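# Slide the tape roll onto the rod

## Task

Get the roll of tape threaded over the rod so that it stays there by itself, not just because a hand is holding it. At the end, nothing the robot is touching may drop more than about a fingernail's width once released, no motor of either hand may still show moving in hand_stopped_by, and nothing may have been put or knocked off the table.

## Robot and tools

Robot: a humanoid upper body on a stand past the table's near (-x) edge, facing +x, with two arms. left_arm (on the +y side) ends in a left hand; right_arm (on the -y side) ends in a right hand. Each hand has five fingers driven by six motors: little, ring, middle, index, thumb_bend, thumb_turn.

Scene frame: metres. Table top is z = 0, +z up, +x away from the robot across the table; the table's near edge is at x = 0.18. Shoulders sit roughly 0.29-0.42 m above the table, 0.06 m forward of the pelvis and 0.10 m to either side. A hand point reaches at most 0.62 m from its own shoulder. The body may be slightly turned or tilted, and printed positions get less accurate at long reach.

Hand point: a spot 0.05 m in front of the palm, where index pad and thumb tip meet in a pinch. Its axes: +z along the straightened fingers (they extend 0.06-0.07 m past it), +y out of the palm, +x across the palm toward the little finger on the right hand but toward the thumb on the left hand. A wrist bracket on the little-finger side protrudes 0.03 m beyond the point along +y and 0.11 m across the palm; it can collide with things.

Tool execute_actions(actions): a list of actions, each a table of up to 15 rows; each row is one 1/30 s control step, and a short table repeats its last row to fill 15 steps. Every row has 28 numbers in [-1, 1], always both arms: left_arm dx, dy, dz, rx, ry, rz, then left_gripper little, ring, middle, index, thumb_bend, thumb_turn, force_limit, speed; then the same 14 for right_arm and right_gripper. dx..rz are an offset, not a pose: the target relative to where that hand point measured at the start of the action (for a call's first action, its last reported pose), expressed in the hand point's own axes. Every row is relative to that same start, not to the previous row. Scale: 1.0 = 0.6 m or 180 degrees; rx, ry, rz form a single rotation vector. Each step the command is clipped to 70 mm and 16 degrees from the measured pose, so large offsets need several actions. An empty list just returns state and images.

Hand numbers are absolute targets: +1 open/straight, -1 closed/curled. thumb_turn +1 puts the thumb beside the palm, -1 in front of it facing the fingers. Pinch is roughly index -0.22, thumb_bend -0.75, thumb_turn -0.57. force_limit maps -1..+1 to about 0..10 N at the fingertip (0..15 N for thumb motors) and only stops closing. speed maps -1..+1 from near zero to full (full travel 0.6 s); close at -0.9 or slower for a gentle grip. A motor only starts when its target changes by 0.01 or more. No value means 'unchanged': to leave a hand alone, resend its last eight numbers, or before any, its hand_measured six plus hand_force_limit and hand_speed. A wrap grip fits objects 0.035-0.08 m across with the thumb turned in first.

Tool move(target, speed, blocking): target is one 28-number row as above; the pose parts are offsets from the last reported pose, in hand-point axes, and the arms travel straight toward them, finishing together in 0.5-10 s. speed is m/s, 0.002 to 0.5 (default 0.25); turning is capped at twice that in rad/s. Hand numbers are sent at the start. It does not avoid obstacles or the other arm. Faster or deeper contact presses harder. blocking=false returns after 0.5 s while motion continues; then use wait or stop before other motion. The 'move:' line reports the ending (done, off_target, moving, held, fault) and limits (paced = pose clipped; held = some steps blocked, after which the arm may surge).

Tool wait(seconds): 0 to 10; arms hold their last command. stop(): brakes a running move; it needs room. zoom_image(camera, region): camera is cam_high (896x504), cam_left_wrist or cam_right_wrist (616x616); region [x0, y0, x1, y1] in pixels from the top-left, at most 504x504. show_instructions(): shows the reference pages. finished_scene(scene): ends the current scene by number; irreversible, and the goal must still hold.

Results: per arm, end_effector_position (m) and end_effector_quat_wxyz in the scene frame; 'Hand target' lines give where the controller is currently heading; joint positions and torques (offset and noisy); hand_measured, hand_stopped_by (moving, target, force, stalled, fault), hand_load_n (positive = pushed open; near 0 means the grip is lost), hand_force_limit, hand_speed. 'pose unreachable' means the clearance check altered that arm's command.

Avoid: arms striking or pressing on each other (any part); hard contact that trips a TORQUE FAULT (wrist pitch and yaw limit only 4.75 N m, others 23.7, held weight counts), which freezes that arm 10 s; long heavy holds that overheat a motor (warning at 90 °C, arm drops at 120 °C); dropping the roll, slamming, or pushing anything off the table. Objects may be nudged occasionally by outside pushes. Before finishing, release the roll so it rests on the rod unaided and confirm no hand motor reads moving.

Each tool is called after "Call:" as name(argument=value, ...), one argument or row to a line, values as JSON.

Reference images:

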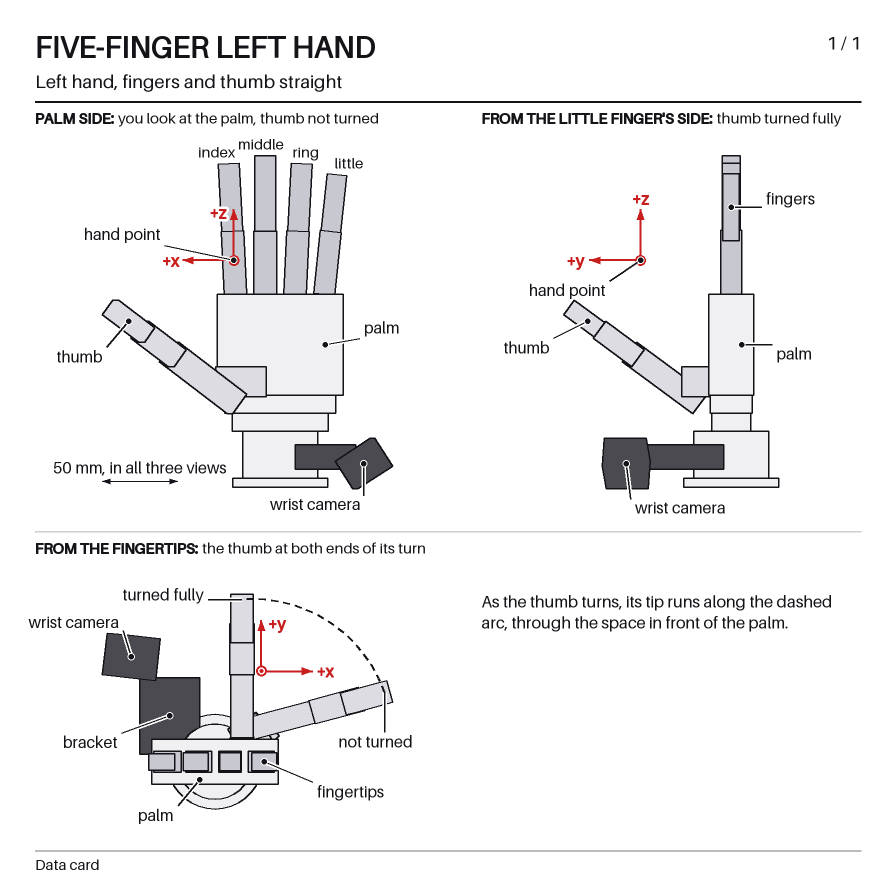

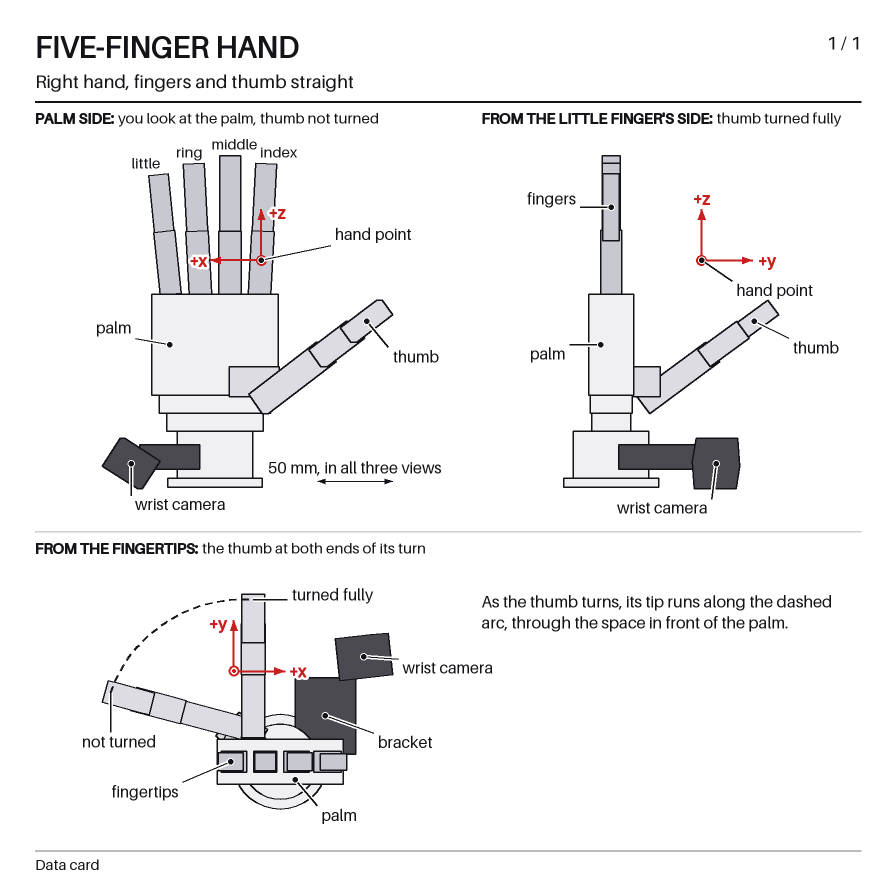

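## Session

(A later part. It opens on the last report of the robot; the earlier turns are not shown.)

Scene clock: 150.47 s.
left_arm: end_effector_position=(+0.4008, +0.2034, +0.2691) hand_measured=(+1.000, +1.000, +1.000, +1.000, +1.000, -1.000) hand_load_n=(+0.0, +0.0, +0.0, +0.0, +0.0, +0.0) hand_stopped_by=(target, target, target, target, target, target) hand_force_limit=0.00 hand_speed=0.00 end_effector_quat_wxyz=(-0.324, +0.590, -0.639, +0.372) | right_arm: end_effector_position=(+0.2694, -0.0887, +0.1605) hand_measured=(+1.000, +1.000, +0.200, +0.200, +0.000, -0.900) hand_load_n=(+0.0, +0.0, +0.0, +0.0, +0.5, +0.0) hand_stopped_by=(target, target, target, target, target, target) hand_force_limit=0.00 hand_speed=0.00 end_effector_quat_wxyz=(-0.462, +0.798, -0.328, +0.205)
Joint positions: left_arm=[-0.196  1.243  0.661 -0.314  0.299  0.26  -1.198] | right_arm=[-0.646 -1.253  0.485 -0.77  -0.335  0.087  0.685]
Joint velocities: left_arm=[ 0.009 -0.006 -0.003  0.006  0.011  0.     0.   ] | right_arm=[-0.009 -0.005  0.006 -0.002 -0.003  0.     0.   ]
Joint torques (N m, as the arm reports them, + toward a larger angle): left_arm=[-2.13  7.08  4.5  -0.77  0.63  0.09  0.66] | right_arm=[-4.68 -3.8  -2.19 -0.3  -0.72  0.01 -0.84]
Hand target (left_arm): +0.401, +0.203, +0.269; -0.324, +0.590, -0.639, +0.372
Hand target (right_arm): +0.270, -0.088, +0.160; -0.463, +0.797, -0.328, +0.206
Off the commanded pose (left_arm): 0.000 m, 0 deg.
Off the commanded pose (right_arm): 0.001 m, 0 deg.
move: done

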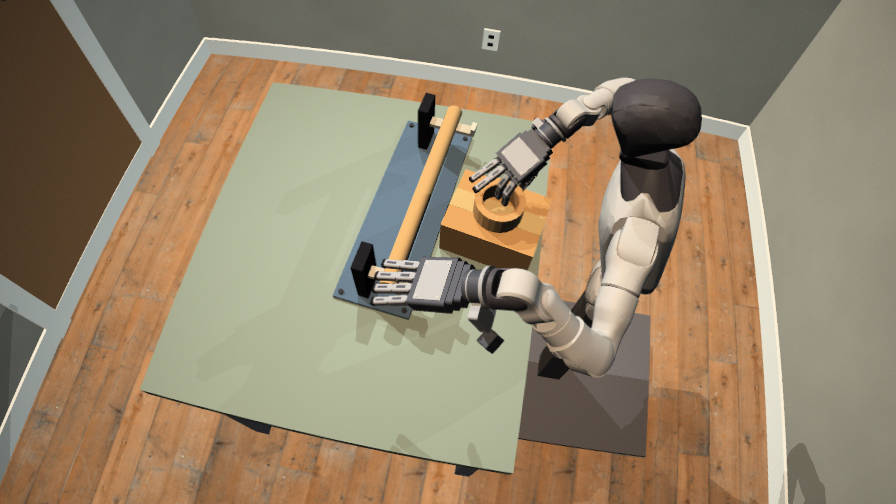

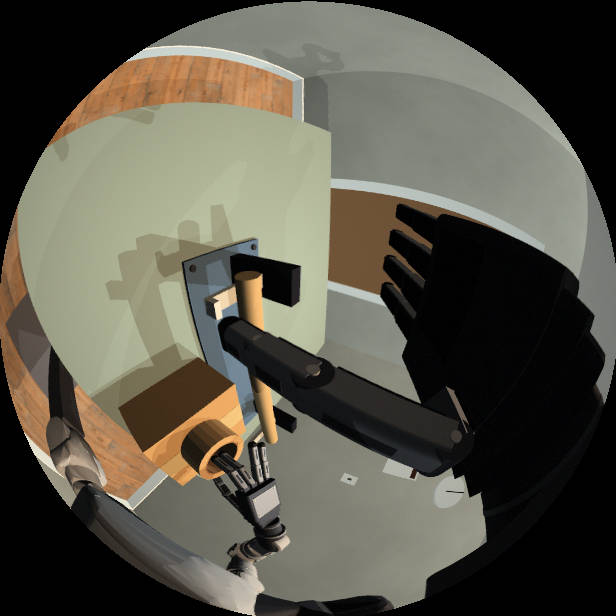

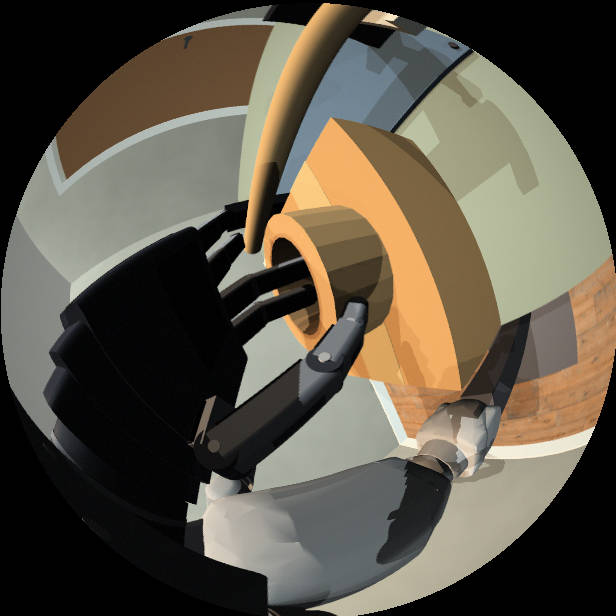

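Call:
move(
  target=[0,0,0,0,0,0,1,1,1,1,1,-1,0,0, 0,0.022,0.009,0,0,0,1,1,0.2,0.2,0,-0.9,0,0],
  speed=0.05,
)

Call:
move(
  target=[0,0,0,0,0,0,1,1,1,1,1,-1,0,0, 0,0,0,0,0,0,1,1,-0.6,-0.6,0,-0.9,0.3,-0.7],
)

Call:
zoom_image(
  camera="cam_high",
  region=[440, 110, 590, 250],
)

Scene clock: 158.83 s.
left_arm: end_effector_position=(+0.4008, +0.2034, +0.2691) hand_measured=(+1.000, +1.000, +1.000, +1.000, +1.000, -1.000) hand_load_n=(+0.0, +0.0, +0.0, +0.0, +0.0, +0.0) hand_stopped_by=(target, target, target, target, target, target) hand_force_limit=0.00 hand_speed=0.00 end_effector_quat_wxyz=(-0.324, +0.590, -0.639, +0.372) | right_arm: end_effector_position=(+0.2686, -0.0908, +0.1473) hand_measured=(+1.000, +1.000, +0.200, +0.200, +0.000, -0.900) hand_load_n=(+0.0, +0.0, +0.0, +0.0, +0.0, +0.0) hand_stopped_by=(target, target, target, target, target, target) hand_force_limit=0.00 hand_speed=0.00 end_effector_quat_wxyz=(-0.462, +0.798, -0.330, +0.206)
Joint positions: left_arm=[-0.196  1.243  0.661 -0.314  0.299  0.26  -1.198] | right_arm=[-0.598 -1.253  0.513 -0.747 -0.387  0.06   0.63 ]
Joint velocities: left_arm=[-0.006 -0.005  0.008  0.002 -0.011  0.     0.   ] | right_arm=[ 0.002 -0.002  0.005  0.003  0.     0.    -0.005]
Joint torques (N m, as the arm reports them, + toward a larger angle): left_arm=[-1.94  7.27  4.42 -0.97  0.59  0.14  0.63] | right_arm=[-5.02 -3.96 -1.86 -0.93 -0.83 -0.05 -0.75]
Hand target (left_arm): +0.401, +0.203, +0.269; -0.324, +0.590, -0.639, +0.372
Hand target (right_arm): +0.269, -0.091, +0.147; -0.462, +0.798, -0.329, +0.206
Off the commanded pose (left_arm): 0.000 m, 0 deg.
Off the commanded pose (right_arm): 0.001 m, 0 deg.
move: done

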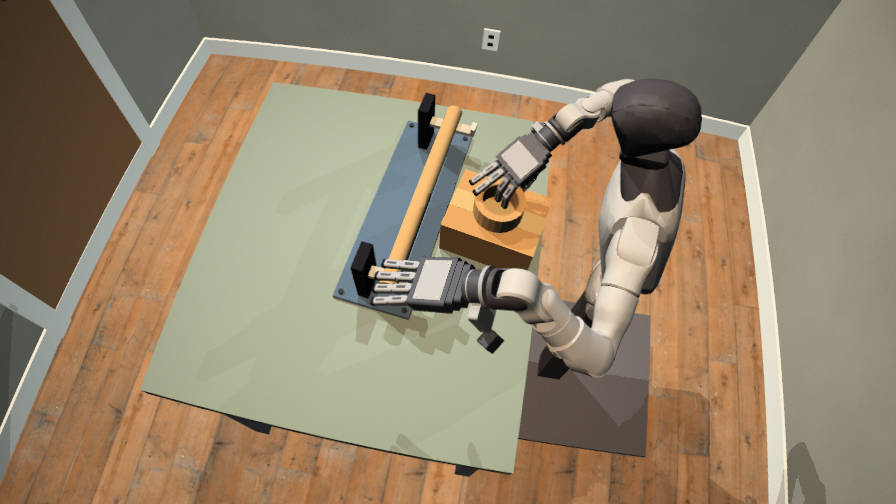

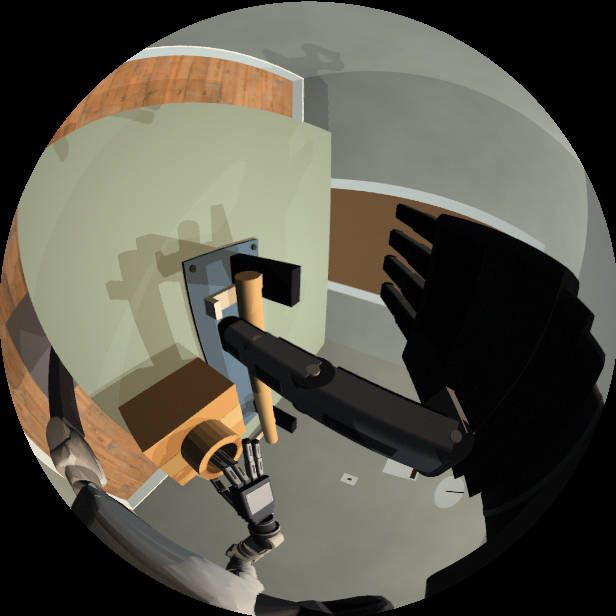

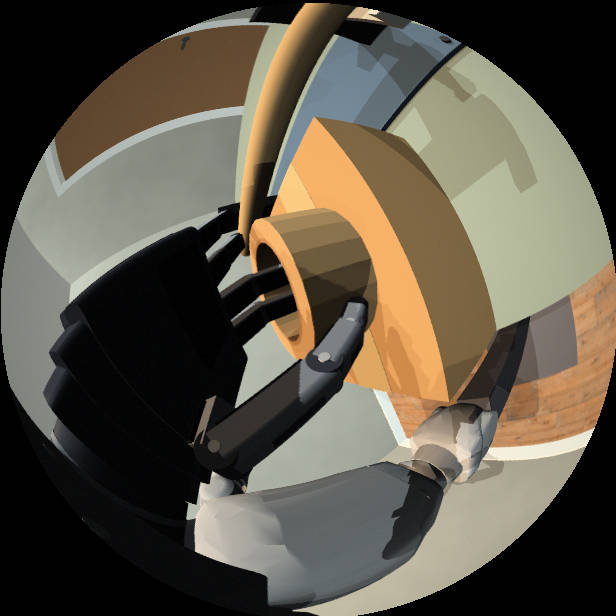

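Scene clock: 159.83 s.
left_arm: end_effector_position=(+0.4008, +0.2034, +0.2691) hand_measured=(+1.000, +1.000, +1.000, +1.000, +1.000, -1.000) hand_load_n=(+0.0, +0.0, +0.0, +0.0, +0.0, +0.0) hand_stopped_by=(target, target, target, target, target, target) hand_force_limit=0.00 hand_speed=0.00 end_effector_quat_wxyz=(-0.324, +0.590, -0.639, +0.372) | right_arm: end_effector_position=(+0.2682, -0.0907, +0.1471) hand_measured=(+1.000, +1.000, -0.144, -0.162, +0.006, -0.900) hand_load_n=(+0.0, +0.0, +8.0, +9.0, +11.5, +0.0) hand_stopped_by=(target, target, force, force, target, target) hand_force_limit=0.30 hand_speed=-0.70 end_effector_quat_wxyz=(-0.461, +0.798, -0.329, +0.205)
Joint positions: left_arm=[-0.196  1.243  0.661 -0.314  0.299  0.26  -1.198] | right_arm=[-0.598 -1.252  0.514 -0.747 -0.387  0.059  0.631]
Joint velocities: left_arm=[ 0.012  0.    -0.005  0.005  0.006  0.     0.   ] | right_arm=[-0.009  0.     0.     0.     0.     0.     0.   ]
Joint torques (N m, as the arm reports them, + toward a larger angle): left_arm=[-1.89  6.89  4.58 -0.83  0.45  0.09  0.65] | right_arm=[-4.87 -4.23 -2.45 -0.78 -0.66  0.06 -0.62]
Hand target (left_arm): +0.401, +0.203, +0.269; -0.324, +0.590, -0.639, +0.372
Hand target (right_arm): +0.269, -0.091, +0.147; -0.462, +0.798, -0.330, +0.206
Off the commanded pose (left_arm): 0.000 m, 0 deg.
Off the commanded pose (right_arm): 0.001 m, 0 deg.
move: done

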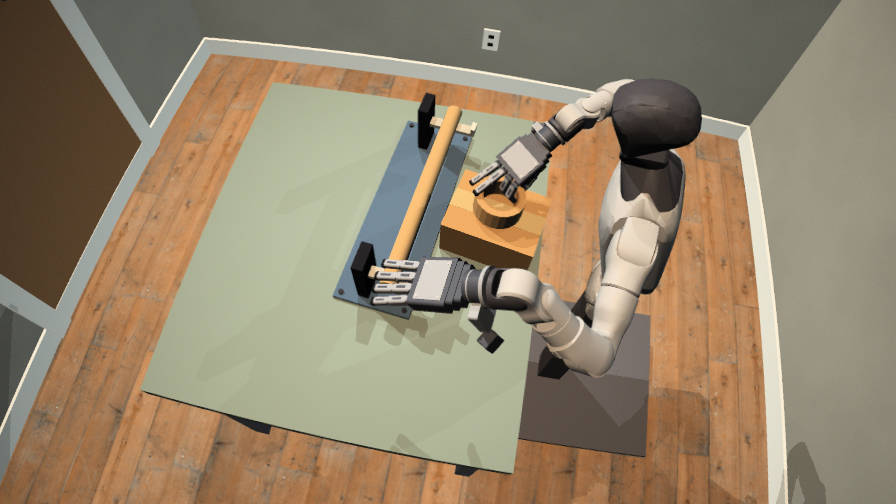

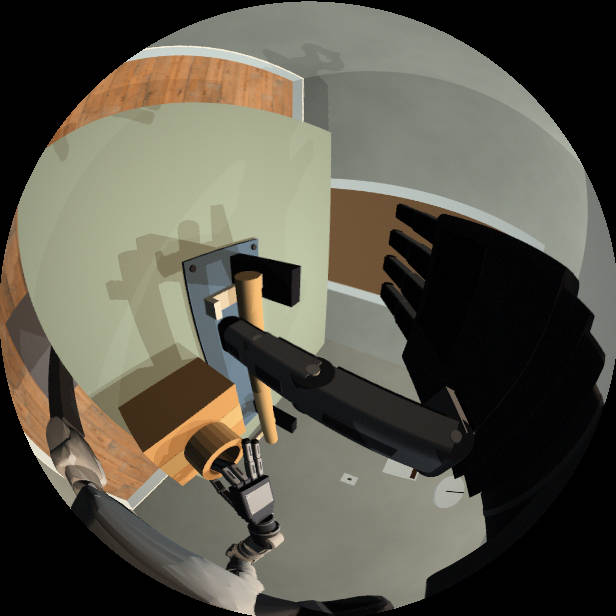

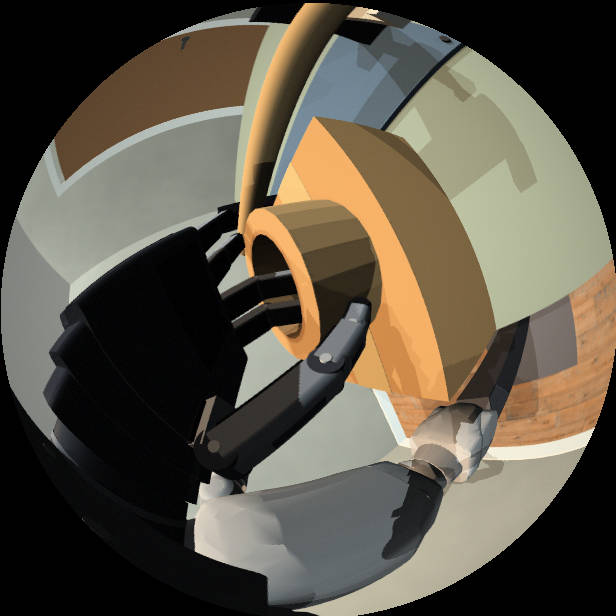

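Region (440, 110, 590, 250) of cam_high's 896x504 image, scaled by 3.360, with more detail than that image has; it fills the top 470 rows of this view, and the rest is white.

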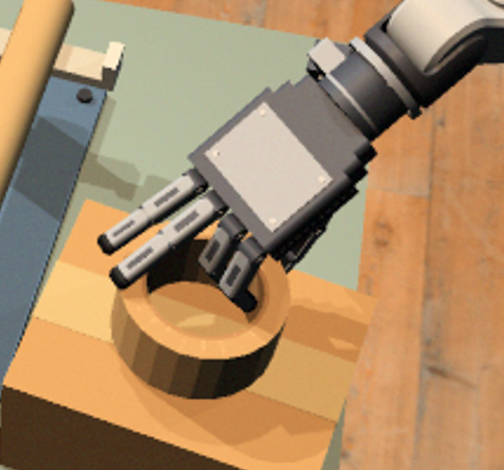

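Call:
move(
  target=[0,0,0,0,0,0,1,1,1,1,0.3,-1,0,0, 0.03,-0.09,-0.08,0,0,0,1,1,-0.6,-0.6,0,-0.9,0.3,-0.7],
  speed=0.15,
)

Call:
move(
  target=[0.274,0.018,0.175,0,0,0,1,1,1,1,0.3,-1,0,0, 0.148,-0.057,-0.146,0.339,-0.107,0.321,1,1,-0.6,-0.6,0,-0.9,0.3,-0.7],
  speed=0.3,
)

Call:
zoom_image(
  camera="cam_high",
  region=[330, 40, 610, 320],
)

Scene clock: 195.87 s.
left_arm: end_effector_position=(+0.4008, +0.2034, +0.2691) hand_measured=(+1.000, +1.000, +1.000, +1.000, +0.300, -1.000) hand_load_n=(+0.0, +0.0, +0.0, +0.0, +0.0, +0.0) hand_stopped_by=(target, target, target, target, target, target) hand_force_limit=0.00 hand_speed=0.00 end_effector_quat_wxyz=(-0.324, +0.590, -0.639, +0.372) | right_arm: end_effector_position=(+0.2689, -0.1104, +0.2195) hand_measured=(+1.000, +1.000, -0.144, -0.162, +0.006, -0.900) hand_load_n=(+0.0, +0.0, +8.0, +9.0, +12.0, +0.0) hand_stopped_by=(target, target, force, force, target, target) hand_force_limit=0.30 hand_speed=-0.70 end_effector_quat_wxyz=(-0.463, +0.798, -0.327, +0.206)
Joint positions: left_arm=[-0.196  1.243  0.661 -0.314  0.299  0.26  -1.198] | right_arm=[-0.727 -1.436  0.236 -0.712  0.013 -0.017  0.775]
Joint velocities: left_arm=[0.    0.    0.    0.008 0.002 0.    0.   ] | right_arm=[ 0.    -0.006  0.008  0.005  0.     0.     0.   ]
Joint torques (N m, as the arm reports them, + toward a larger angle): left_arm=[-1.85  6.86  4.62 -0.93  0.74  0.15  0.61] | right_arm=[-5.29 -5.07 -2.66  0.81 -0.78 -0.05 -0.84]
Hand target (left_arm): +0.401, +0.203, +0.269; -0.324, +0.590, -0.639, +0.372
Hand target (right_arm): +0.268, -0.111, +0.219; -0.462, +0.798, -0.328, +0.203
Off the commanded pose (left_arm): 0.000 m, 0 deg.
Off the commanded pose (right_arm): 0.003 m, 0 deg.
move: done

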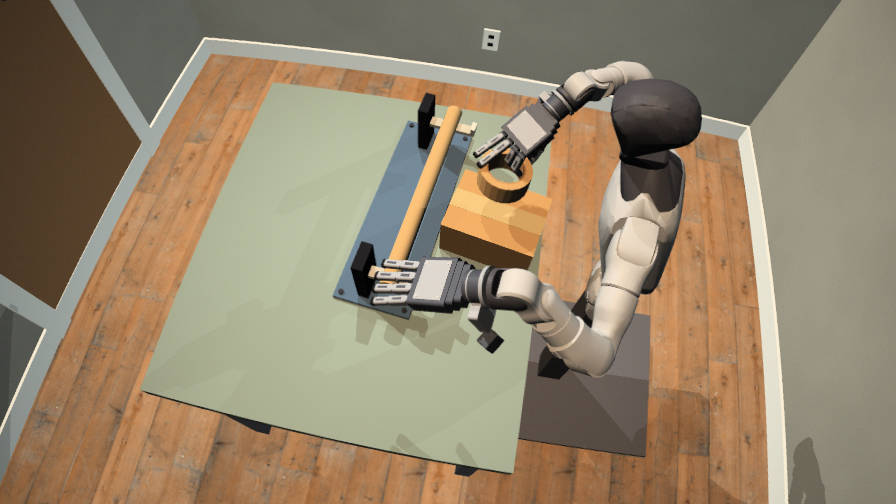

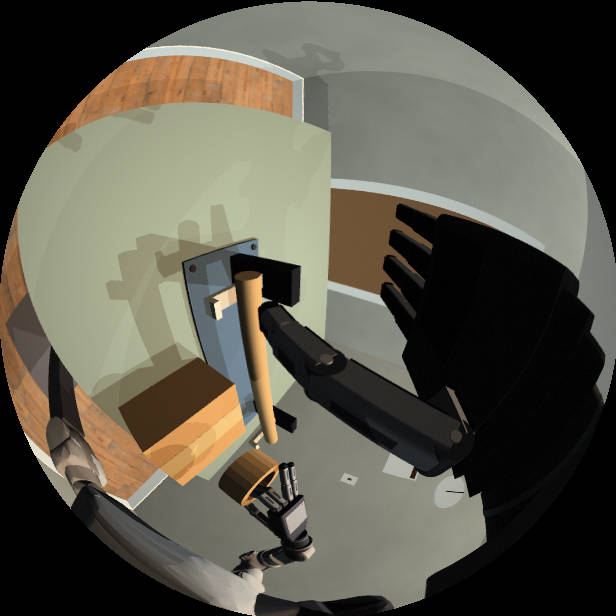

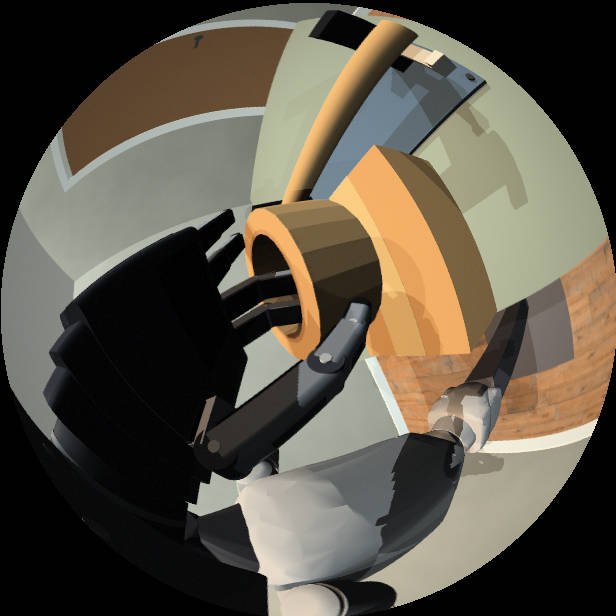

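Scene clock: 198.73 s.
left_arm: end_effector_position=(+0.4665, +0.0267, +0.2106) hand_measured=(+1.000, +1.000, +1.000, +1.000, +0.300, -1.000) hand_load_n=(+0.0, +0.0, +0.0, +0.0, +0.0, +0.0) hand_stopped_by=(target, target, target, target, target, target) hand_force_limit=0.00 hand_speed=0.00 end_effector_quat_wxyz=(-0.324, +0.585, -0.644, +0.372) | right_arm: end_effector_position=(+0.2897, -0.2198, +0.2976) hand_measured=(+1.000, +1.000, -0.144, -0.162, +0.006, -0.900) hand_load_n=(+0.0, +0.0, +7.5, +8.5, +12.0, +0.0) hand_stopped_by=(target, target, force, force, target, target) hand_force_limit=0.30 hand_speed=-0.70 end_effector_quat_wxyz=(+0.869, -0.238, +0.434, +0.025)
Joint positions: left_arm=[-1.148  0.901 -0.68  -0.291  0.711  1.039 -1.069] | right_arm=[-0.254 -0.825 -0.007  0.28   0.854 -0.894  0.755]
Joint velocities: left_arm=[-0.008  0.     0.     0.008  0.017  0.     0.001] | right_arm=[0.009 0.    0.    0.    0.005 0.    0.001]
Joint torques (N m, as the arm reports them, + toward a larger angle): left_arm=[-4.88  3.86  4.2  -0.98  1.57  0.25  0.7 ] | right_arm=[-5.94 -5.87 -1.74 -1.89  0.22 -0.65 -0.58]
Hand target (left_arm): +0.468, +0.027, +0.212; +0.327, -0.585, +0.642, -0.373
Hand target (right_arm): +0.290, -0.220, +0.298; +0.869, -0.236, +0.434, +0.027
Off the commanded pose (left_arm): 0.005 m, 1 deg.
Off the commanded pose (right_arm): 0.007 m, 0 deg.
move: off_target (left_arm, right_arm)

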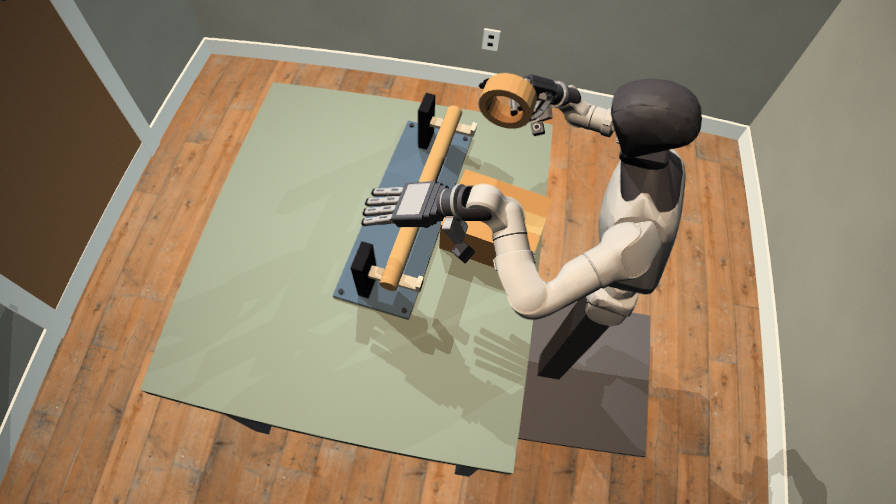

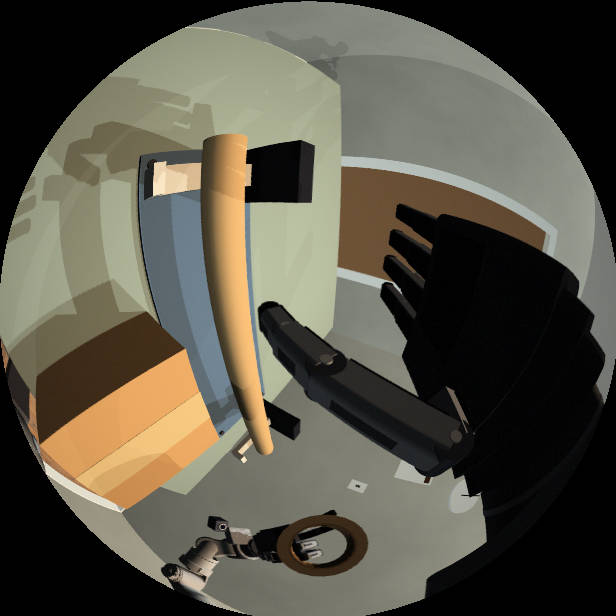

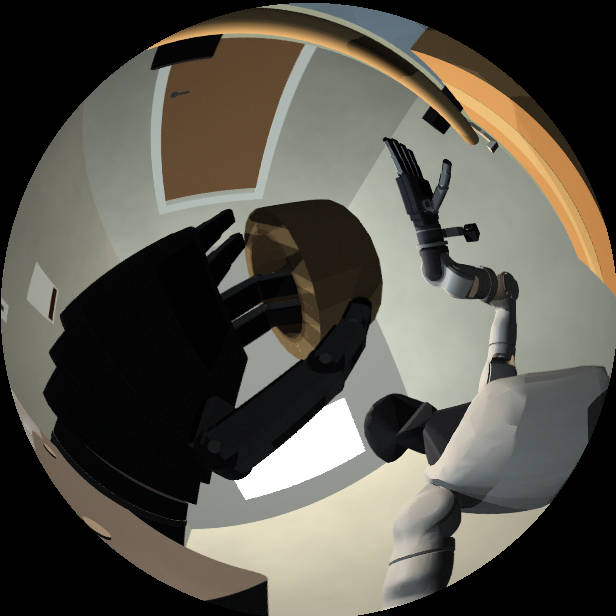

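Region (330, 40, 610, 320) of cam_high's 896x504 image, scaled by 1.800, with more detail than that image has.

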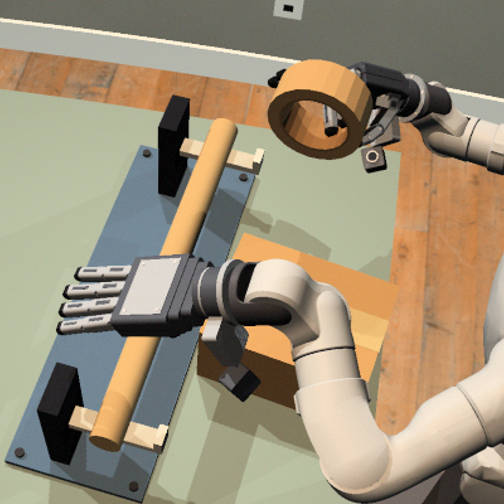

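Call:
move(
  target=[0,0.062,0.043,0,0,0,1,1,1,1,0.6,-1,0,0, 0,0,0,0,0,0,1,1,-0.6,-0.6,0,-0.9,0.3,-0.7],
  speed=0.1,
)

Call:
zoom_image(
  camera="cam_right_wrist",
  region=[340, 40, 540, 240],
)

Scene clock: 212.37 s.
left_arm: end_effector_position=(+0.4692, +0.0263, +0.1648) hand_measured=(+1.000, +1.000, +1.000, +1.000, +0.600, -1.000) hand_load_n=(+0.0, +0.0, +0.0, +0.0, +0.0, +0.0) hand_stopped_by=(target, target, target, target, target, target) hand_force_limit=0.00 hand_speed=0.00 end_effector_quat_wxyz=(-0.324, +0.585, -0.645, +0.370) | right_arm: end_effector_position=(+0.2897, -0.2198, +0.2976) hand_measured=(+1.000, +1.000, -0.144, -0.162, +0.006, -0.900) hand_load_n=(+0.0, +0.0, +7.5, +8.5, +12.0, +0.0) hand_stopped_by=(target, target, force, force, target, target) hand_force_limit=0.30 hand_speed=-0.70 end_effector_quat_wxyz=(+0.868, -0.238, +0.434, +0.025)
Joint positions: left_arm=[-1.013  0.822 -0.694 -0.239  0.711  1.004 -0.893] | right_arm=[-0.254 -0.825 -0.007  0.28   0.854 -0.894  0.755]
Joint velocities: left_arm=[ 0.002  0.    -0.008  0.    -0.003  0.     0.001] | right_arm=[ 0.003  0.    -0.006  0.     0.     0.     0.   ]
Joint torques (N m, as the arm reports them, + toward a larger angle): left_arm=[-4.93  3.26  4.58 -1.25  1.23  0.    0.65] | right_arm=[-5.47 -6.36 -1.92 -1.72 -0.08 -0.71 -0.65]
Hand target (left_arm): +0.470, +0.026, +0.165; +0.324, -0.584, +0.644, -0.371
Hand target (right_arm): +0.290, -0.220, +0.298; +0.869, -0.238, +0.434, +0.025
Off the commanded pose (left_arm): 0.001 m, 0 deg.
Off the commanded pose (right_arm): 0.000 m, 0 deg.
move: done

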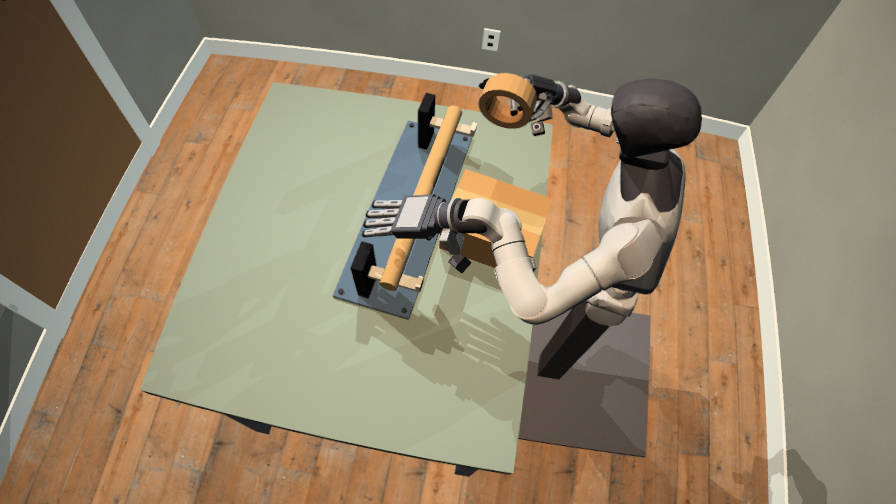

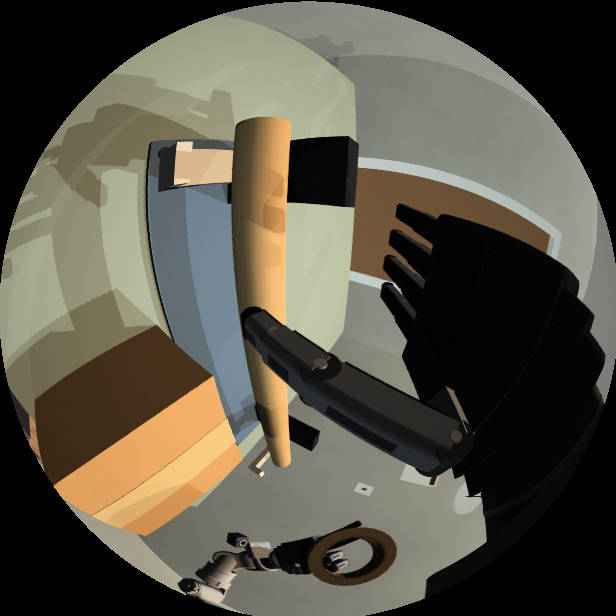

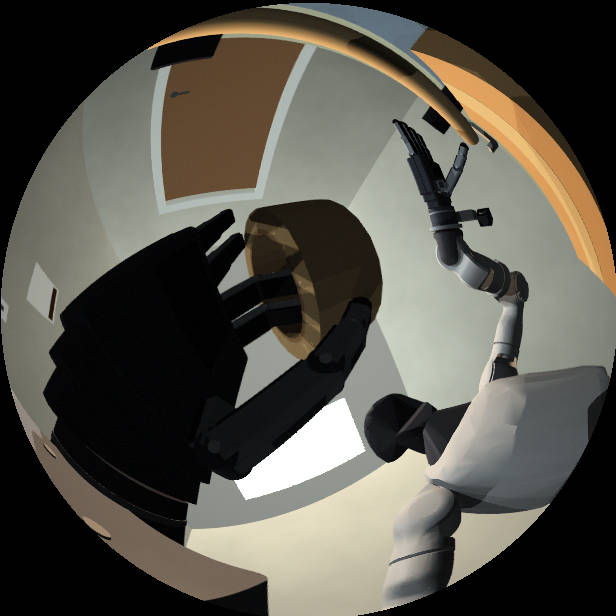

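Region (340, 40, 540, 240) of cam_right_wrist's 616x616 image, scaled by 2.520, with more detail than that image has.

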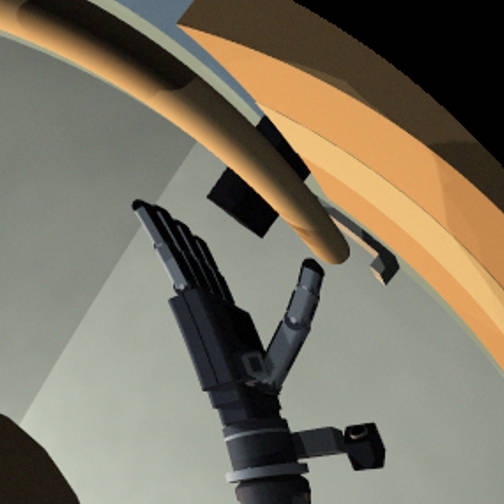

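Call:
move(
  target=[0,0.017,-0.028,0,0,0,1,1,1,1,0.6,-1,0,0, 0,0,0,0,0,0,1,1,-0.6,-0.6,0,-0.9,0.3,-0.7],
  speed=0.1,
)

Call:
move(
  target=[0,0.064,0.038,0,0,0,1,1,1,1,0.6,-1,0,0, 0,0,0,0,0,0,1,1,-0.6,-0.6,0,-0.9,0.3,-0.7],
  speed=0.08,
)

Scene clock: 228.43 s.
left_arm: end_effector_position=(+0.4497, +0.0275, +0.1646) hand_measured=(+1.000, +1.000, +1.000, +1.000, +0.600, -1.000) hand_load_n=(+0.0, +0.0, +0.0, +0.0, +0.0, +0.0) hand_stopped_by=(target, target, target, target, target, target) hand_force_limit=0.00 hand_speed=0.00 end_effector_quat_wxyz=(-0.322, +0.586, -0.645, +0.371) | right_arm: end_effector_position=(+0.2897, -0.2198, +0.2976) hand_measured=(+1.000, +1.000, -0.144, -0.162, +0.006, -0.900) hand_load_n=(+0.0, +0.0, +7.5, +8.5, +12.0, +0.0) hand_stopped_by=(target, target, force, force, target, target) hand_force_limit=0.30 hand_speed=-0.70 end_effector_quat_wxyz=(+0.868, -0.238, +0.434, +0.025)
Joint positions: left_arm=[-0.97   0.863 -0.721 -0.383  0.748  1.104 -0.931] | right_arm=[-0.254 -0.825 -0.007  0.28   0.854 -0.894  0.755]
Joint velocities: left_arm=[ 0.006  0.003 -0.011 -0.002  0.008  0.008  0.   ] | right_arm=[-0.015 -0.003  0.002  0.002  0.005  0.     0.   ]
Joint torques (N m, as the arm reports them, + toward a larger angle): left_arm=[-4.54  4.3   4.38 -1.73  1.48  0.24  0.57] | right_arm=[-5.31 -5.95 -2.16 -1.93  0.07 -0.66 -0.7 ]
Hand target (left_arm): +0.450, +0.028, +0.165; +0.324, -0.585, +0.644, -0.371
Hand target (right_arm): +0.290, -0.220, +0.298; +0.868, -0.238, +0.434, +0.025
Off the commanded pose (left_arm): 0.001 m, 0 deg.
Off the commanded pose (right_arm): 0.000 m, 0 deg.
move: done

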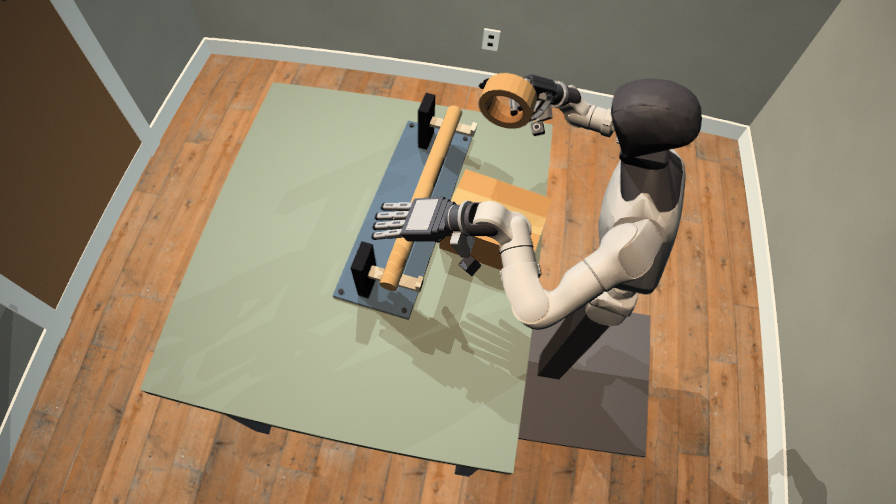

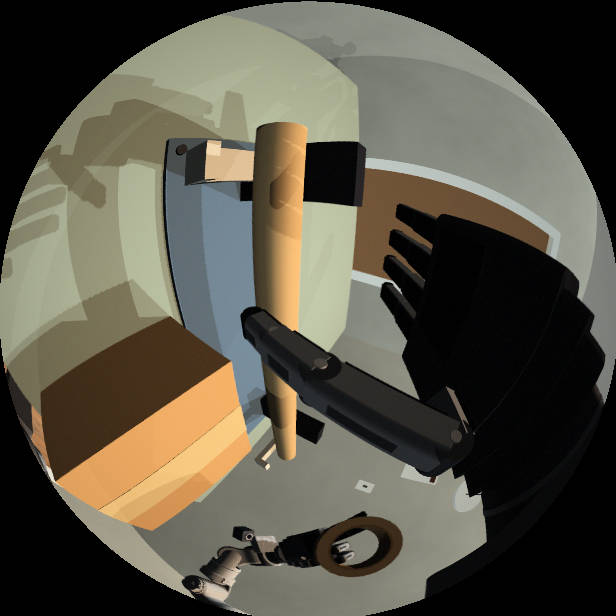

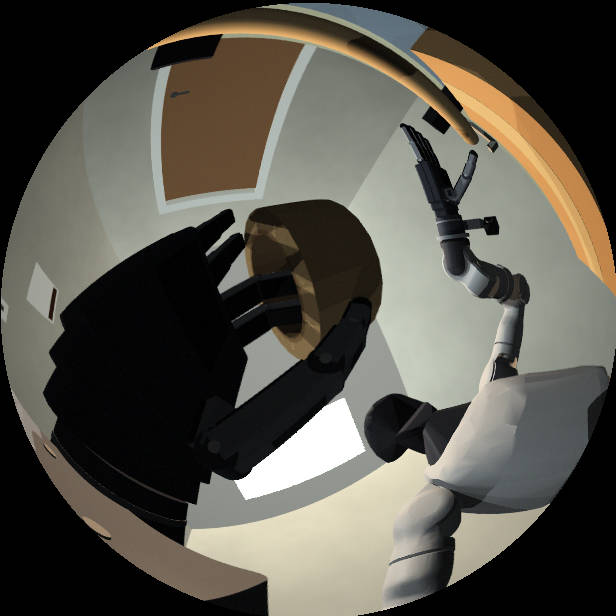

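Scene clock: 229.33 s.
left_arm: end_effector_position=(+0.4495, +0.0274, +0.1201) hand_measured=(+1.000, +1.000, +1.000, +1.000, +0.600, -1.000) hand_load_n=(+0.0, +0.0, +0.0, +0.0, +0.0, +0.0) hand_stopped_by=(target, target, target, target, target, target) hand_force_limit=0.00 hand_speed=0.00 end_effector_quat_wxyz=(-0.323, +0.585, -0.645, +0.370) | right_arm: end_effector_position=(+0.2897, -0.2198, +0.2976) hand_measured=(+1.000, +1.000, -0.144, -0.162, +0.006, -0.900) hand_load_n=(+0.0, +0.0, +7.5, +8.5, +12.0, +0.0) hand_stopped_by=(target, target, force, force, target, target) hand_force_limit=0.30 hand_speed=-0.70 end_effector_quat_wxyz=(+0.868, -0.238, +0.434, +0.025)
Joint positions: left_arm=[-0.841  0.773 -0.729 -0.296  0.746  1.039 -0.747] | right_arm=[-0.254 -0.825 -0.007  0.28   0.854 -0.894  0.755]
Joint velocities: left_arm=[ 0.     0.003 -0.011  0.002  0.018 -0.001  0.   ] | right_arm=[ 0.    -0.009  0.003 -0.012 -0.005  0.     0.   ]
Joint torques (N m, as the arm reports them, + toward a larger angle): left_arm=[-4.38  3.61  4.46 -1.63  1.11 -0.02  0.71] | right_arm=[-5.49 -6.35 -1.57 -1.99 -0.18 -0.72 -0.67]
Hand target (left_arm): +0.450, +0.027, +0.120; +0.322, -0.585, +0.645, -0.371
Hand target (right_arm): +0.290, -0.220, +0.298; +0.868, -0.238, +0.434, +0.025
Off the commanded pose (left_arm): 0.001 m, 0 deg.
Off the commanded pose (right_arm): 0.000 m, 0 deg.
move: done

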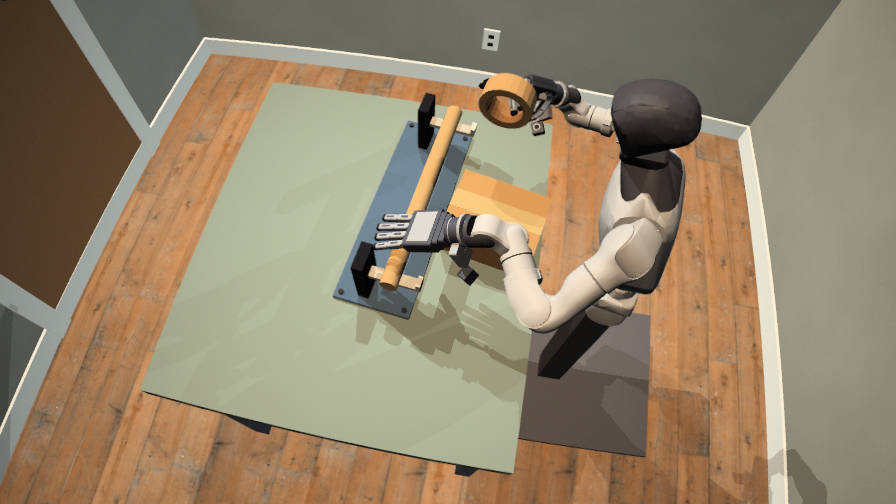

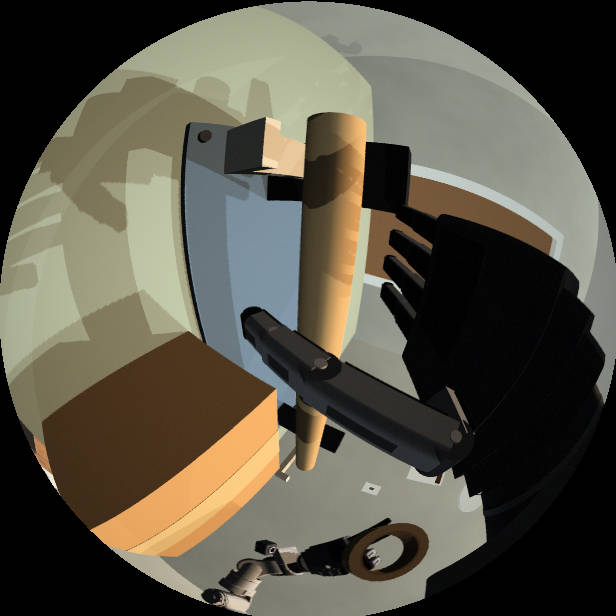

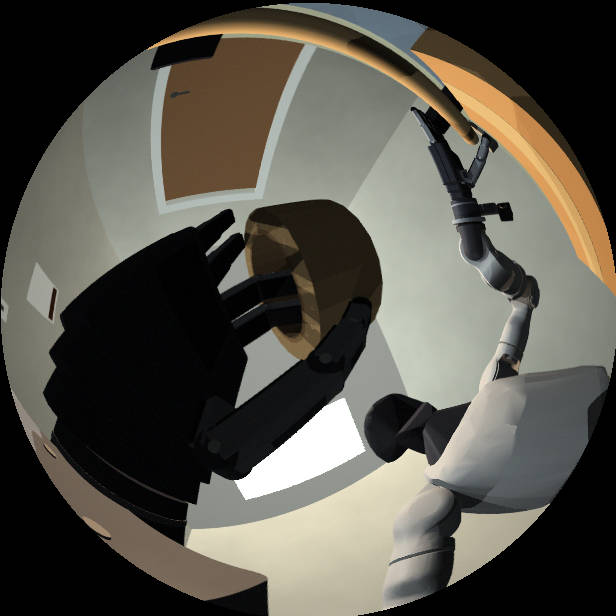

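Call:
move(
  target=[0,0.038,0.042,0,0,0,0.6,0.6,0.6,0.6,0.6,-1,0,0, 0,0,0,0,0,0,1,1,-0.6,-0.6,0,-0.9,0.3,-0.7],
  speed=0.06,
)

Scene clock: 236.97 s.
left_arm: end_effector_position=(+0.4594, +0.0263, +0.0881) hand_measured=(+0.600, +0.600, +0.600, +0.600, +0.600, -1.000) hand_load_n=(+0.0, +0.0, +0.0, +0.0, +0.0, +0.0) hand_stopped_by=(target, target, target, target, target, target) hand_force_limit=0.00 hand_speed=0.00 end_effector_quat_wxyz=(-0.326, +0.584, -0.646, +0.369) | right_arm: end_effector_position=(+0.2897, -0.2198, +0.2976) hand_measured=(+1.000, +1.000, -0.144, -0.162, +0.006, -0.900) hand_load_n=(+0.0, +0.0, +7.5, +8.5, +12.0, +0.0) hand_stopped_by=(target, target, force, force, target, target) hand_force_limit=0.30 hand_speed=-0.70 end_effector_quat_wxyz=(+0.868, -0.238, +0.434, +0.025)
Joint positions: left_arm=[-0.801  0.688 -0.723 -0.125  0.713  0.927 -0.595] | right_arm=[-0.254 -0.825 -0.007  0.28   0.854 -0.894  0.755]
Joint velocities: left_arm=[ 0.008 -0.008  0.    -0.005  0.006 -0.004  0.   ] | right_arm=[-0.026 -0.002 -0.002 -0.006  0.008  0.     0.   ]
Joint torques (N m, as the arm reports them, + toward a larger angle): left_arm=[-4.25  3.3   4.51 -1.77  1.22  0.05  0.7 ] | right_arm=[-5.54 -6.12 -2.14 -1.84  0.06 -0.75 -0.69]
Hand target (left_arm): +0.459, +0.026, +0.088; +0.324, -0.584, +0.646, -0.369
Hand target (right_arm): +0.290, -0.220, +0.298; +0.868, -0.238, +0.434, +0.025
Off the commanded pose (left_arm): 0.001 m, 0 deg.
Off the commanded pose (right_arm): 0.000 m, 0 deg.
move: done

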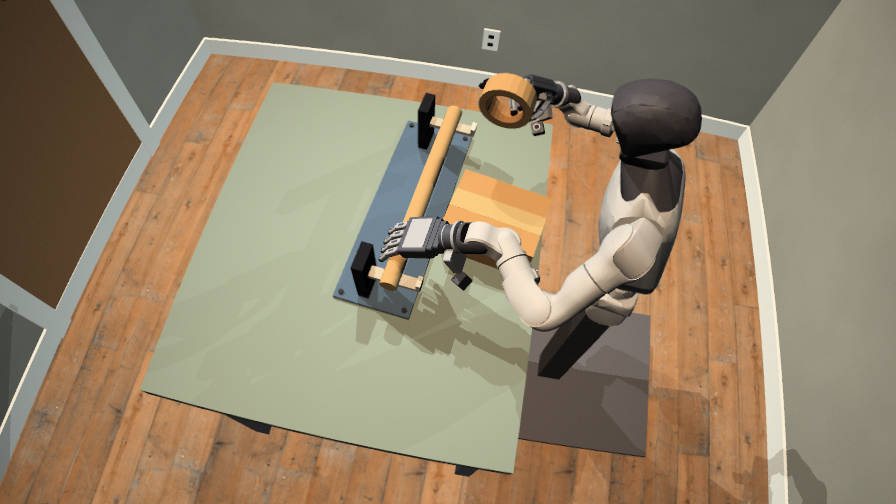

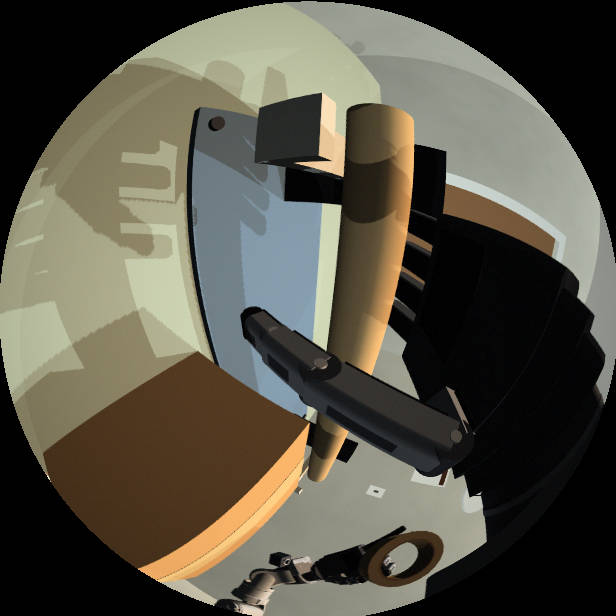

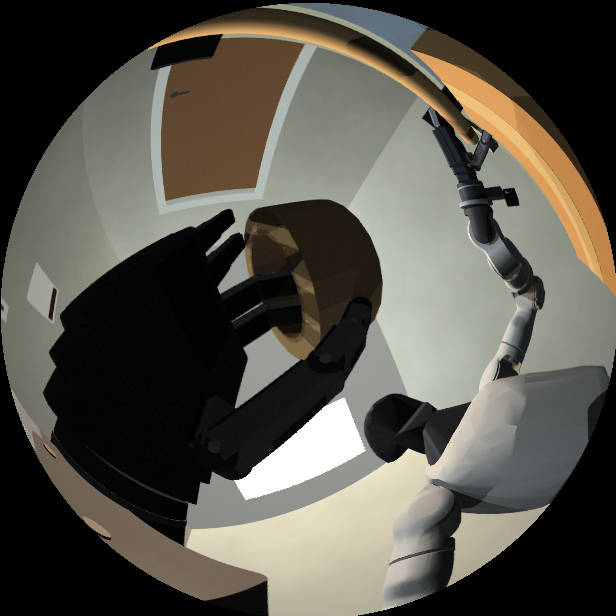

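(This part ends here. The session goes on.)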